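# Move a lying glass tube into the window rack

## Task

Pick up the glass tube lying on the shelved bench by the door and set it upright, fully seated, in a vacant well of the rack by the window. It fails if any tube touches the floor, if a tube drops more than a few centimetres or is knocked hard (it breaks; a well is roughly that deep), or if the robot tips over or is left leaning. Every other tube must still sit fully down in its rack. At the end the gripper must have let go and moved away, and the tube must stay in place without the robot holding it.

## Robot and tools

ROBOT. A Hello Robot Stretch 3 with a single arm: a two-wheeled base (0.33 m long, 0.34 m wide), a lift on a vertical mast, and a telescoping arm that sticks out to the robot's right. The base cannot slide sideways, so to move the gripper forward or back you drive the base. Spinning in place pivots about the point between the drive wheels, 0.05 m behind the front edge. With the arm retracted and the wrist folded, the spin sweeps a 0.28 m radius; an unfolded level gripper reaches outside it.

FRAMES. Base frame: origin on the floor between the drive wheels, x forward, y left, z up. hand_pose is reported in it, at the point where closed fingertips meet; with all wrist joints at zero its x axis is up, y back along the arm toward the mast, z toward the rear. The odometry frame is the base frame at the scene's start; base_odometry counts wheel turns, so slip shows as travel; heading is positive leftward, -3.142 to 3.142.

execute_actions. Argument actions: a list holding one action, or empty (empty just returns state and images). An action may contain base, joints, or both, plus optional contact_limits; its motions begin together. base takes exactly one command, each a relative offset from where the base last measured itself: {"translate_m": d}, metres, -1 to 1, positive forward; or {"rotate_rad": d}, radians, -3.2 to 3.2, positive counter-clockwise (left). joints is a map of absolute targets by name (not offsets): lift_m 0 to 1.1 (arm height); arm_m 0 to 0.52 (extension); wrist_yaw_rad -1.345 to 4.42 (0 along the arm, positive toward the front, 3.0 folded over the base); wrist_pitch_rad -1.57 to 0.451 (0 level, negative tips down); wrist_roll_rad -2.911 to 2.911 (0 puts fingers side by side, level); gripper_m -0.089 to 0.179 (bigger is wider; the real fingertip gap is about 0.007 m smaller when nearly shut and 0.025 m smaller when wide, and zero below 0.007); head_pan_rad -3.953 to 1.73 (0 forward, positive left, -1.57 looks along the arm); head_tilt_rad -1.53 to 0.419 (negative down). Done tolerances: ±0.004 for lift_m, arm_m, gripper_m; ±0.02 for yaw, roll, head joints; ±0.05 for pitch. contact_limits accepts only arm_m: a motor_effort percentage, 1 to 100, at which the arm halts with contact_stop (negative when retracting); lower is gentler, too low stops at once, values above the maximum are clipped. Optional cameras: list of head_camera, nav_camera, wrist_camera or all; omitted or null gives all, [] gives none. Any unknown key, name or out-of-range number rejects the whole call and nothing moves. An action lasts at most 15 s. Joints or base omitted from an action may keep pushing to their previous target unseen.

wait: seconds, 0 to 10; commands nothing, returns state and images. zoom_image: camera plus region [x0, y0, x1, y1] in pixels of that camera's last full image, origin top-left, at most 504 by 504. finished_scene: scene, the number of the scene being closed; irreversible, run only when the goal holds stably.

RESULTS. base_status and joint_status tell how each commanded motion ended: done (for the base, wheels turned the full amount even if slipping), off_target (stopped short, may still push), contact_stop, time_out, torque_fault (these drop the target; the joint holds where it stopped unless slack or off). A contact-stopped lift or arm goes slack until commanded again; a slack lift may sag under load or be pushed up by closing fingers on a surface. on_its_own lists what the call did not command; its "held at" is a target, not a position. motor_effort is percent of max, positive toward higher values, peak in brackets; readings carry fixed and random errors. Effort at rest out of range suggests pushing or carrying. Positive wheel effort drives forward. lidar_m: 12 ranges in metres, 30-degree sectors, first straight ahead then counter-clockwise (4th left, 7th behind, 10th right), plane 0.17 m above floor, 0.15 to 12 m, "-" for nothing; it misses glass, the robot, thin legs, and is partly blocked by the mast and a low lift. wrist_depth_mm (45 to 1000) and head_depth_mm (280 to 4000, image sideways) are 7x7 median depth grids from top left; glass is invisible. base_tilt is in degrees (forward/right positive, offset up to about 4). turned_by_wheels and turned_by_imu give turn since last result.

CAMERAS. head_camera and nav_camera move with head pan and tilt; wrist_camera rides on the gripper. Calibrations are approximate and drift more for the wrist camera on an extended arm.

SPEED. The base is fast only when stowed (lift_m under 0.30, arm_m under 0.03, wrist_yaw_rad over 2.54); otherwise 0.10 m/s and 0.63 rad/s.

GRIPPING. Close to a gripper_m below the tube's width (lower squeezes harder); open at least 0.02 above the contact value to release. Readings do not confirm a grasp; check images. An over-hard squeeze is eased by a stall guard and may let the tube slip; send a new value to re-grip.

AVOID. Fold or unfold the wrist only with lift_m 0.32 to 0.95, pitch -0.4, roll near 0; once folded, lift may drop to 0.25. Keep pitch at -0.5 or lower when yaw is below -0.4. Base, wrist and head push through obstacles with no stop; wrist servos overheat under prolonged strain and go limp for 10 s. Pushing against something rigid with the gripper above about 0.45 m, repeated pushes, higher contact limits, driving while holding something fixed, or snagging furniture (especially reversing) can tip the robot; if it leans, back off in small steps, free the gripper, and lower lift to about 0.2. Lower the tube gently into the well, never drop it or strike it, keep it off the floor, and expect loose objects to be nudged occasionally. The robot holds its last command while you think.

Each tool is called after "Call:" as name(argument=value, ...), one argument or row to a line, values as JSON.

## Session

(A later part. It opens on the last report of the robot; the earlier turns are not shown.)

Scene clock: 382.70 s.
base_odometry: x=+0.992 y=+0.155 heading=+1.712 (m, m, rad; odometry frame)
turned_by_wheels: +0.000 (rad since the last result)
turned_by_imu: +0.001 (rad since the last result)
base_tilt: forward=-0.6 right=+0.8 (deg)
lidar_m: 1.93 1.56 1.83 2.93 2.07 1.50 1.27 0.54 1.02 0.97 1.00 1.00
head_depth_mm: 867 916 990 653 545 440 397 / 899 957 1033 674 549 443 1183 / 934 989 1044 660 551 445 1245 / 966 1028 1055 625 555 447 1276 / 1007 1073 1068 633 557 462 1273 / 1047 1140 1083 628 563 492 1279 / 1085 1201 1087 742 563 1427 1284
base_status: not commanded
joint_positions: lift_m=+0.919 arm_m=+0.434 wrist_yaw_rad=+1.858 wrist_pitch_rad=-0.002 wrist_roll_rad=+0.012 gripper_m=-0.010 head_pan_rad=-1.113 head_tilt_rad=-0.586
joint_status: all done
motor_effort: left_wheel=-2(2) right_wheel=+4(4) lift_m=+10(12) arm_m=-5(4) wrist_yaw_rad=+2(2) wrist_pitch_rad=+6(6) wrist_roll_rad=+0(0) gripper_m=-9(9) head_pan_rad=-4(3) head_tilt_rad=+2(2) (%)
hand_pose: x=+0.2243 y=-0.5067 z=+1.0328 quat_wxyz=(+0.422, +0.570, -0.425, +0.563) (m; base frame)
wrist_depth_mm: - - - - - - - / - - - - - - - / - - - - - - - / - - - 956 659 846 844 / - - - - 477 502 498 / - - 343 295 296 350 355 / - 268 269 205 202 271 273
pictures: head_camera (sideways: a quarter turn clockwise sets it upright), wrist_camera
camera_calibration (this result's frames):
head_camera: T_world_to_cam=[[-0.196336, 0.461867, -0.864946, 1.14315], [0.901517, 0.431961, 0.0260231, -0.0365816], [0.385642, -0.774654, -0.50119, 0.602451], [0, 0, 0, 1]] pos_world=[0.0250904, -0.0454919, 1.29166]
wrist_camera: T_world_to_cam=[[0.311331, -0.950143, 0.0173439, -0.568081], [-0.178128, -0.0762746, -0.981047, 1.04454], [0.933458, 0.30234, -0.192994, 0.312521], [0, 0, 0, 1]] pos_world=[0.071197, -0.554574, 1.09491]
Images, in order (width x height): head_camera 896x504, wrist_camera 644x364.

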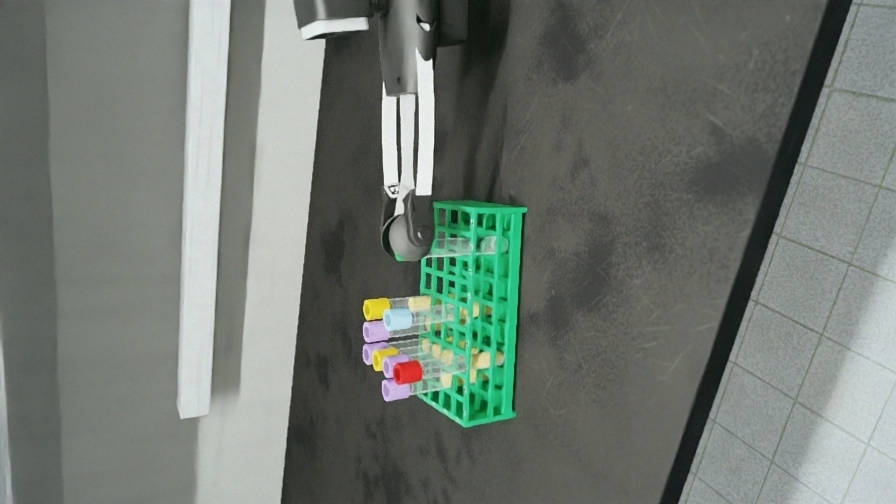

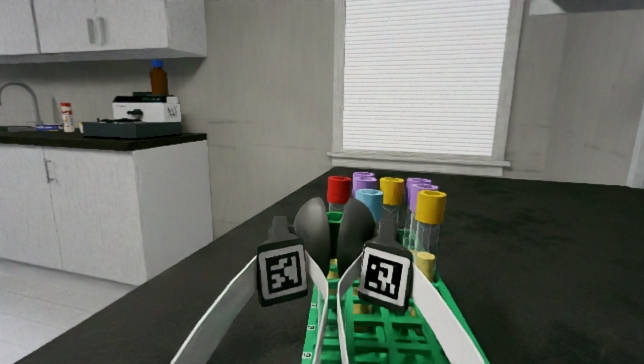

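Call:
execute_actions(
  actions=[
    {"joints": {"lift_m": 0.916, "gripper_m": 0.05}},
  ],
  cameras=["head_camera", "wrist_camera"],
)

Call:
zoom_image(
  camera="head_camera",
  region=[350, 190, 550, 410],
)

Call:
zoom_image(
  camera="wrist_camera",
  region=[240, 160, 460, 364],
)

Scene clock: 389.67 s.
base_odometry: x=+0.992 y=+0.155 heading=+1.712 (m, m, rad; odometry frame)
turned_by_wheels: +0.000 (rad since the last result)
turned_by_imu: +0.001 (rad since the last result)
base_tilt: forward=-0.7 right=+0.9 (deg)
lidar_m: 1.93 1.56 1.83 2.93 2.06 1.50 1.27 0.54 1.02 0.97 1.00 1.00
head_depth_mm: 869 913 991 654 544 440 398 / 900 955 1027 684 546 443 1182 / 926 985 1041 689 549 445 1233 / 970 1029 1056 623 554 448 1283 / 1008 1077 1063 633 556 463 1280 / 1043 1134 1084 629 561 492 1288 / 1093 1208 1092 743 565 1418 1290
base_status: not commanded
joint_positions: lift_m=+0.917 arm_m=+0.434 wrist_yaw_rad=+1.858 wrist_pitch_rad=-0.002 wrist_roll_rad=+0.012 gripper_m=+0.050 head_pan_rad=-1.113 head_tilt_rad=-0.586
joint_status: all done
motor_effort: left_wheel=-2(2) right_wheel=+4(4) lift_m=+11(11) arm_m=-5(5) wrist_yaw_rad=+2(1) wrist_pitch_rad=+6(6) wrist_roll_rad=+0(0) gripper_m=+0(91) head_pan_rad=-4(3) head_tilt_rad=+3(3) (%)
hand_pose: x=+0.2243 y=-0.5067 z=+1.0308 quat_wxyz=(+0.422, +0.570, -0.425, +0.563) (m; base frame)
wrist_depth_mm: - - - - - - - / - - - - - - - / - - - - - - - / - - - 831 691 848 854 / - - - 289 474 491 499 / - - 314 293 252 345 352 / - 264 266 199 199 264 272
pictures: head_camera (sideways: a quarter turn clockwise sets it upright), wrist_camera
camera_calibration (this result's frames):
head_camera: T_world_to_cam=[[-0.196336, 0.461867, -0.864946, 1.14315], [0.901517, 0.431961, 0.0260231, -0.0365816], [0.385642, -0.774654, -0.50119, 0.602451], [0, 0, 0, 1]] pos_world=[0.0250904, -0.0454919, 1.29166]
wrist_camera: T_world_to_cam=[[0.311343, -0.950139, 0.017345, -0.568044], [-0.178124, -0.0762774, -0.981047, 1.04257], [0.933454, 0.302353, -0.192992, 0.312138], [0, 0, 0, 1]] pos_world=[0.0711965, -0.554572, 1.0929]
Images, in order (width x height): head_camera 896x504, wrist_camera 644x364.

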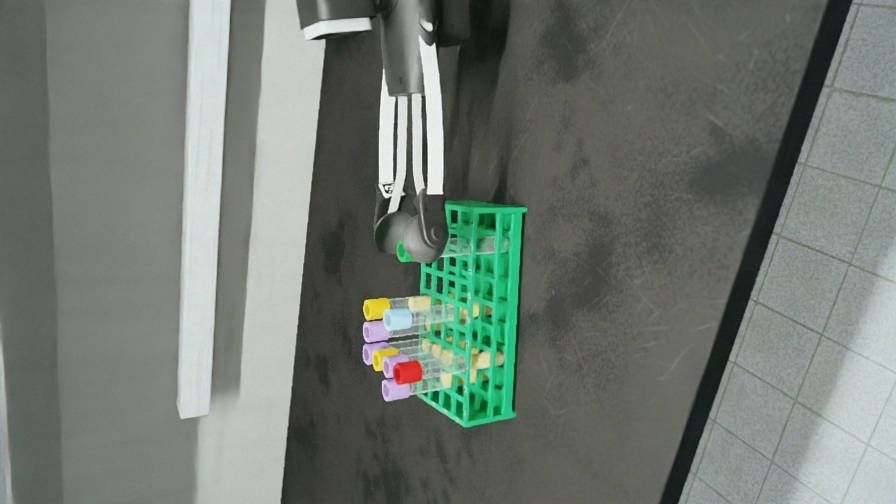

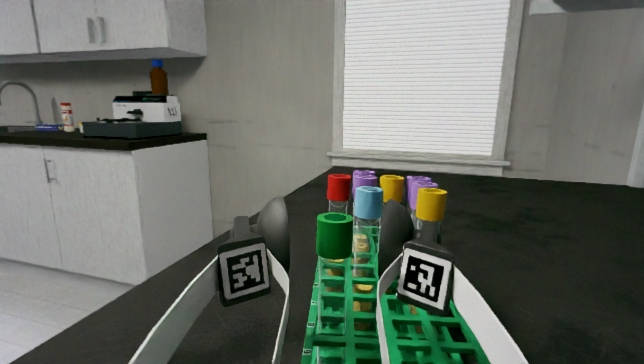

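Region (350, 190, 550, 410) of head_camera's 896x504 image, scaled by 2.291, with more detail than that image has; it fills the left 458 columns of this view, and the rest is white.

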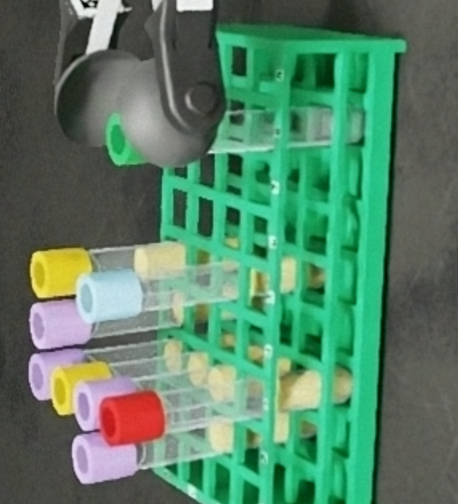

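Region (240, 160, 460, 364) of wrist_camera's 644x364 image, scaled by 2.291; it fills the top 467 rows of this view, and the rest is white.

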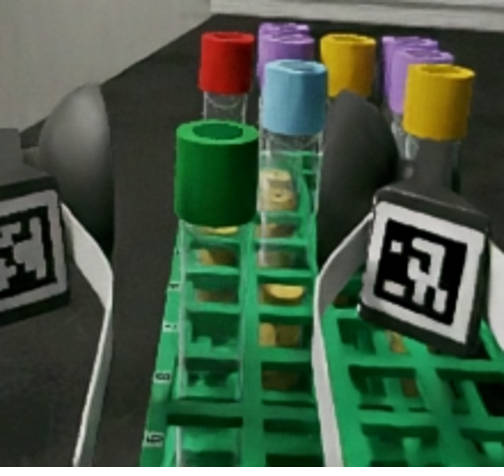

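Call:
execute_actions(
  actions=[
    {"base": {"translate_m": -0.05}, "joints": {"lift_m": 0.97}},
  ],
  cameras=["head_camera", "wrist_camera"],
)

Scene clock: 399.23 s.
base_odometry: x=+0.999 y=+0.106 heading=+1.712 (m, m, rad; odometry frame)
turned_by_wheels: +0.000 (rad since the last result)
turned_by_imu: +0.001 (rad since the last result)
base_tilt: forward=-0.6 right=+0.8 (deg)
lidar_m: 1.09 1.60 1.89 2.92 1.99 1.45 1.22 0.50 0.53 0.97 1.00 1.05
head_depth_mm: 872 914 1020 694 543 440 398 / 901 957 1038 714 546 442 1204 / 931 993 1085 720 551 446 1237 / 966 1034 1126 677 553 448 1282 / 998 1072 1065 631 559 474 1267 / 1050 1140 1081 652 561 492 1278 / 1088 1205 1097 714 564 1433 1283
base_status: done
joint_positions: lift_m=+0.969 arm_m=+0.434 wrist_yaw_rad=+1.858 wrist_pitch_rad=-0.002 wrist_roll_rad=+0.012 gripper_m=+0.050 head_pan_rad=-1.113 head_tilt_rad=-0.586
joint_status: all done
motor_effort: left_wheel=-2(6) right_wheel=+4(7) lift_m=+33(34) arm_m=-5(5) wrist_yaw_rad=+1(1) wrist_pitch_rad=+5(5) wrist_roll_rad=+0(0) gripper_m=+1(0) head_pan_rad=-4(4) head_tilt_rad=+2(1) (%)
hand_pose: x=+0.2243 y=-0.5067 z=+1.0835 quat_wxyz=(+0.421, +0.570, -0.425, +0.563) (m; base frame)
wrist_depth_mm: - - - - - - 774 / - - - - - - - / - - - - - - - / - - - - - - - / - - - 587 616 641 656 / - - 409 425 334 452 456 / - - 347 317 290 351 351
pictures: head_camera (sideways: a quarter turn clockwise sets it upright), wrist_camera
camera_calibration (this result's frames):
head_camera: T_world_to_cam=[[-0.196335, 0.461866, -0.864946, 1.14315], [0.901517, 0.431961, 0.0260231, -0.0365816], [0.385642, -0.774654, -0.501189, 0.60245], [0, 0, 0, 1]] pos_world=[0.0250903, -0.0454919, 1.29166]
wrist_camera: T_world_to_cam=[[0.31134, -0.95014, 0.0173522, -0.568965], [-0.177898, -0.0762107, -0.981093, 1.0943], [0.933499, 0.302366, -0.192756, 0.322044], [0, 0, 0, 1]] pos_world=[0.0711879, -0.554574, 1.14556]
Images, in order (width x height): head_camera 896x504, wrist_camera 644x364.

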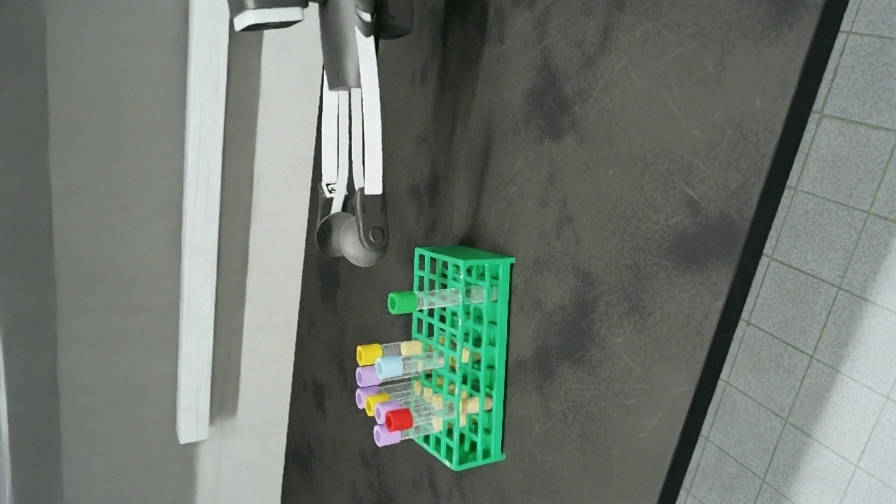

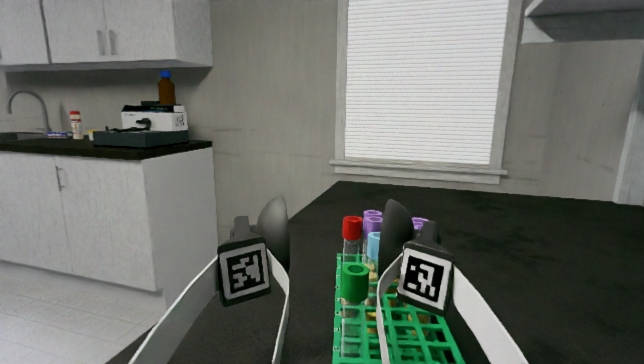

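Call:
zoom_image(
  camera="head_camera",
  region=[330, 230, 540, 480],
)

Call:
execute_actions(
  actions=[
    {"joints": {"arm_m": 0.12}},
  ],
  cameras=["head_camera", "nav_camera"],
)

Region (330, 230, 540, 480) of head_camera's 896x504 image, scaled by 2.016, with more detail than that image has; it fills the left 423 columns of this view, and the rest is white.

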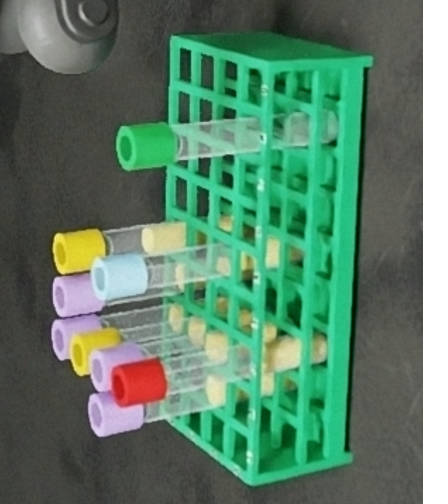

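Scene clock: 405.40 s.
base_odometry: x=+0.999 y=+0.106 heading=+1.712 (m, m, rad; odometry frame)
turned_by_wheels: +0.000 (rad since the last result)
turned_by_imu: +0.002 (rad since the last result)
base_tilt: forward=-0.7 right=+0.9 (deg)
lidar_m: 1.09 1.60 1.90 2.92 2.00 1.45 1.22 0.50 0.53 0.97 1.00 1.05
head_depth_mm: 871 918 989 708 582 - 397 / 902 960 1031 791 - - 1207 / 937 994 1042 723 592 421 1238 / 972 1034 1051 692 594 436 1280 / 1006 1083 1072 631 557 477 1277 / 1037 1136 1082 651 551 947 1284 / 1091 1221 1097 713 529 1417 1290
base_status: not commanded
joint_positions: lift_m=+0.969 arm_m=+0.120 wrist_yaw_rad=+1.859 wrist_pitch_rad=-0.002 wrist_roll_rad=+0.012 gripper_m=+0.050 head_pan_rad=-1.113 head_tilt_rad=-0.586
joint_status: all done
motor_effort: left_wheel=-2(2) right_wheel=+4(4) lift_m=+33(33) arm_m=-5(8) wrist_yaw_rad=+1(2) wrist_pitch_rad=+6(5) wrist_roll_rad=+0(0) gripper_m=+1(1) head_pan_rad=-4(3) head_tilt_rad=+3(3) (%)
hand_pose: x=+0.2243 y=-0.1925 z=+1.0835 quat_wxyz=(+0.421, +0.570, -0.425, +0.563) (m; base frame)
wrist_depth_mm: - - - - - - - / - - - - - - - / - - - - - - - / - - - - - - - / - - - - - 643 652 / - - - - - 455 457 / - - - - - 351 352
pictures: head_camera (sideways: a quarter turn clockwise sets it upright), nav_camera (sideways: a quarter turn counterclockwise sets it upright)
camera_calibration (this result's frames):
head_camera: T_world_to_cam=[[-0.196265, 0.461748, -0.865025, 1.14326], [0.901524, 0.431946, 0.0260248, -0.0365839], [0.385661, -0.774733, -0.501053, 0.602272], [0, 0, 0, 1]] pos_world=[0.0250901, -0.0454937, 1.29167]
nav_camera: T_world_to_cam=[[0.224131, -0.514644, 0.827591, -1.03437], [-0.887114, -0.459315, -0.0453773, 0.112954], [0.403478, -0.723997, -0.559495, 0.682025], [0, 0, 0, 1]] pos_world=[0.0568548, 0.0133345, 1.24275]
Images, in order (width x height): head_camera 896x504, nav_camera 672x504.

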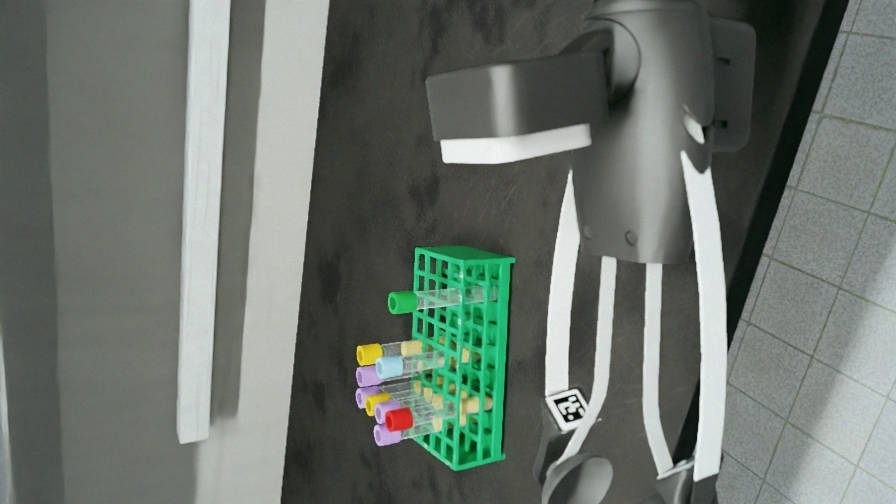

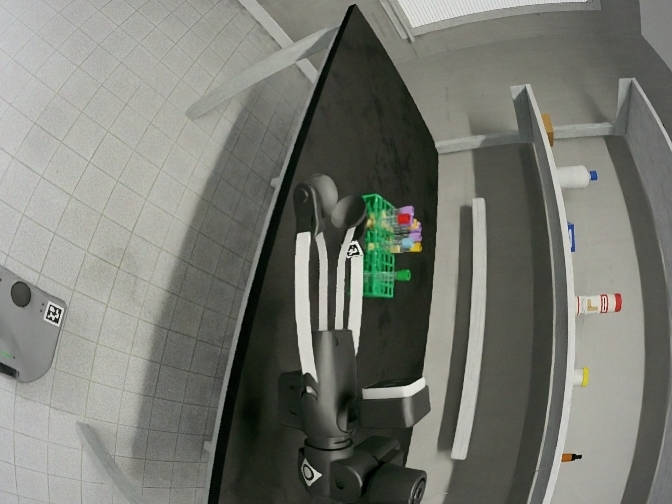

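Call:
zoom_image(
  camera="head_camera",
  region=[375, 260, 525, 440],
)

Region (375, 260, 525, 440) of head_camera's 896x504 image, scaled by 2.800, with more detail than that image has.

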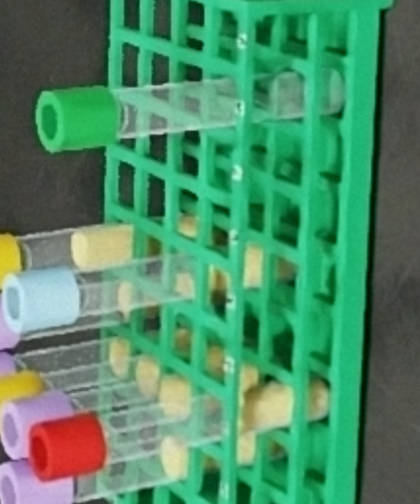

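The green-cap tube sits at the same depth as the other tubes, and the gripper is retracted clear of the rack.

Call:
finished_scene(
  scene=2,
)

The scene is finished: the task was done.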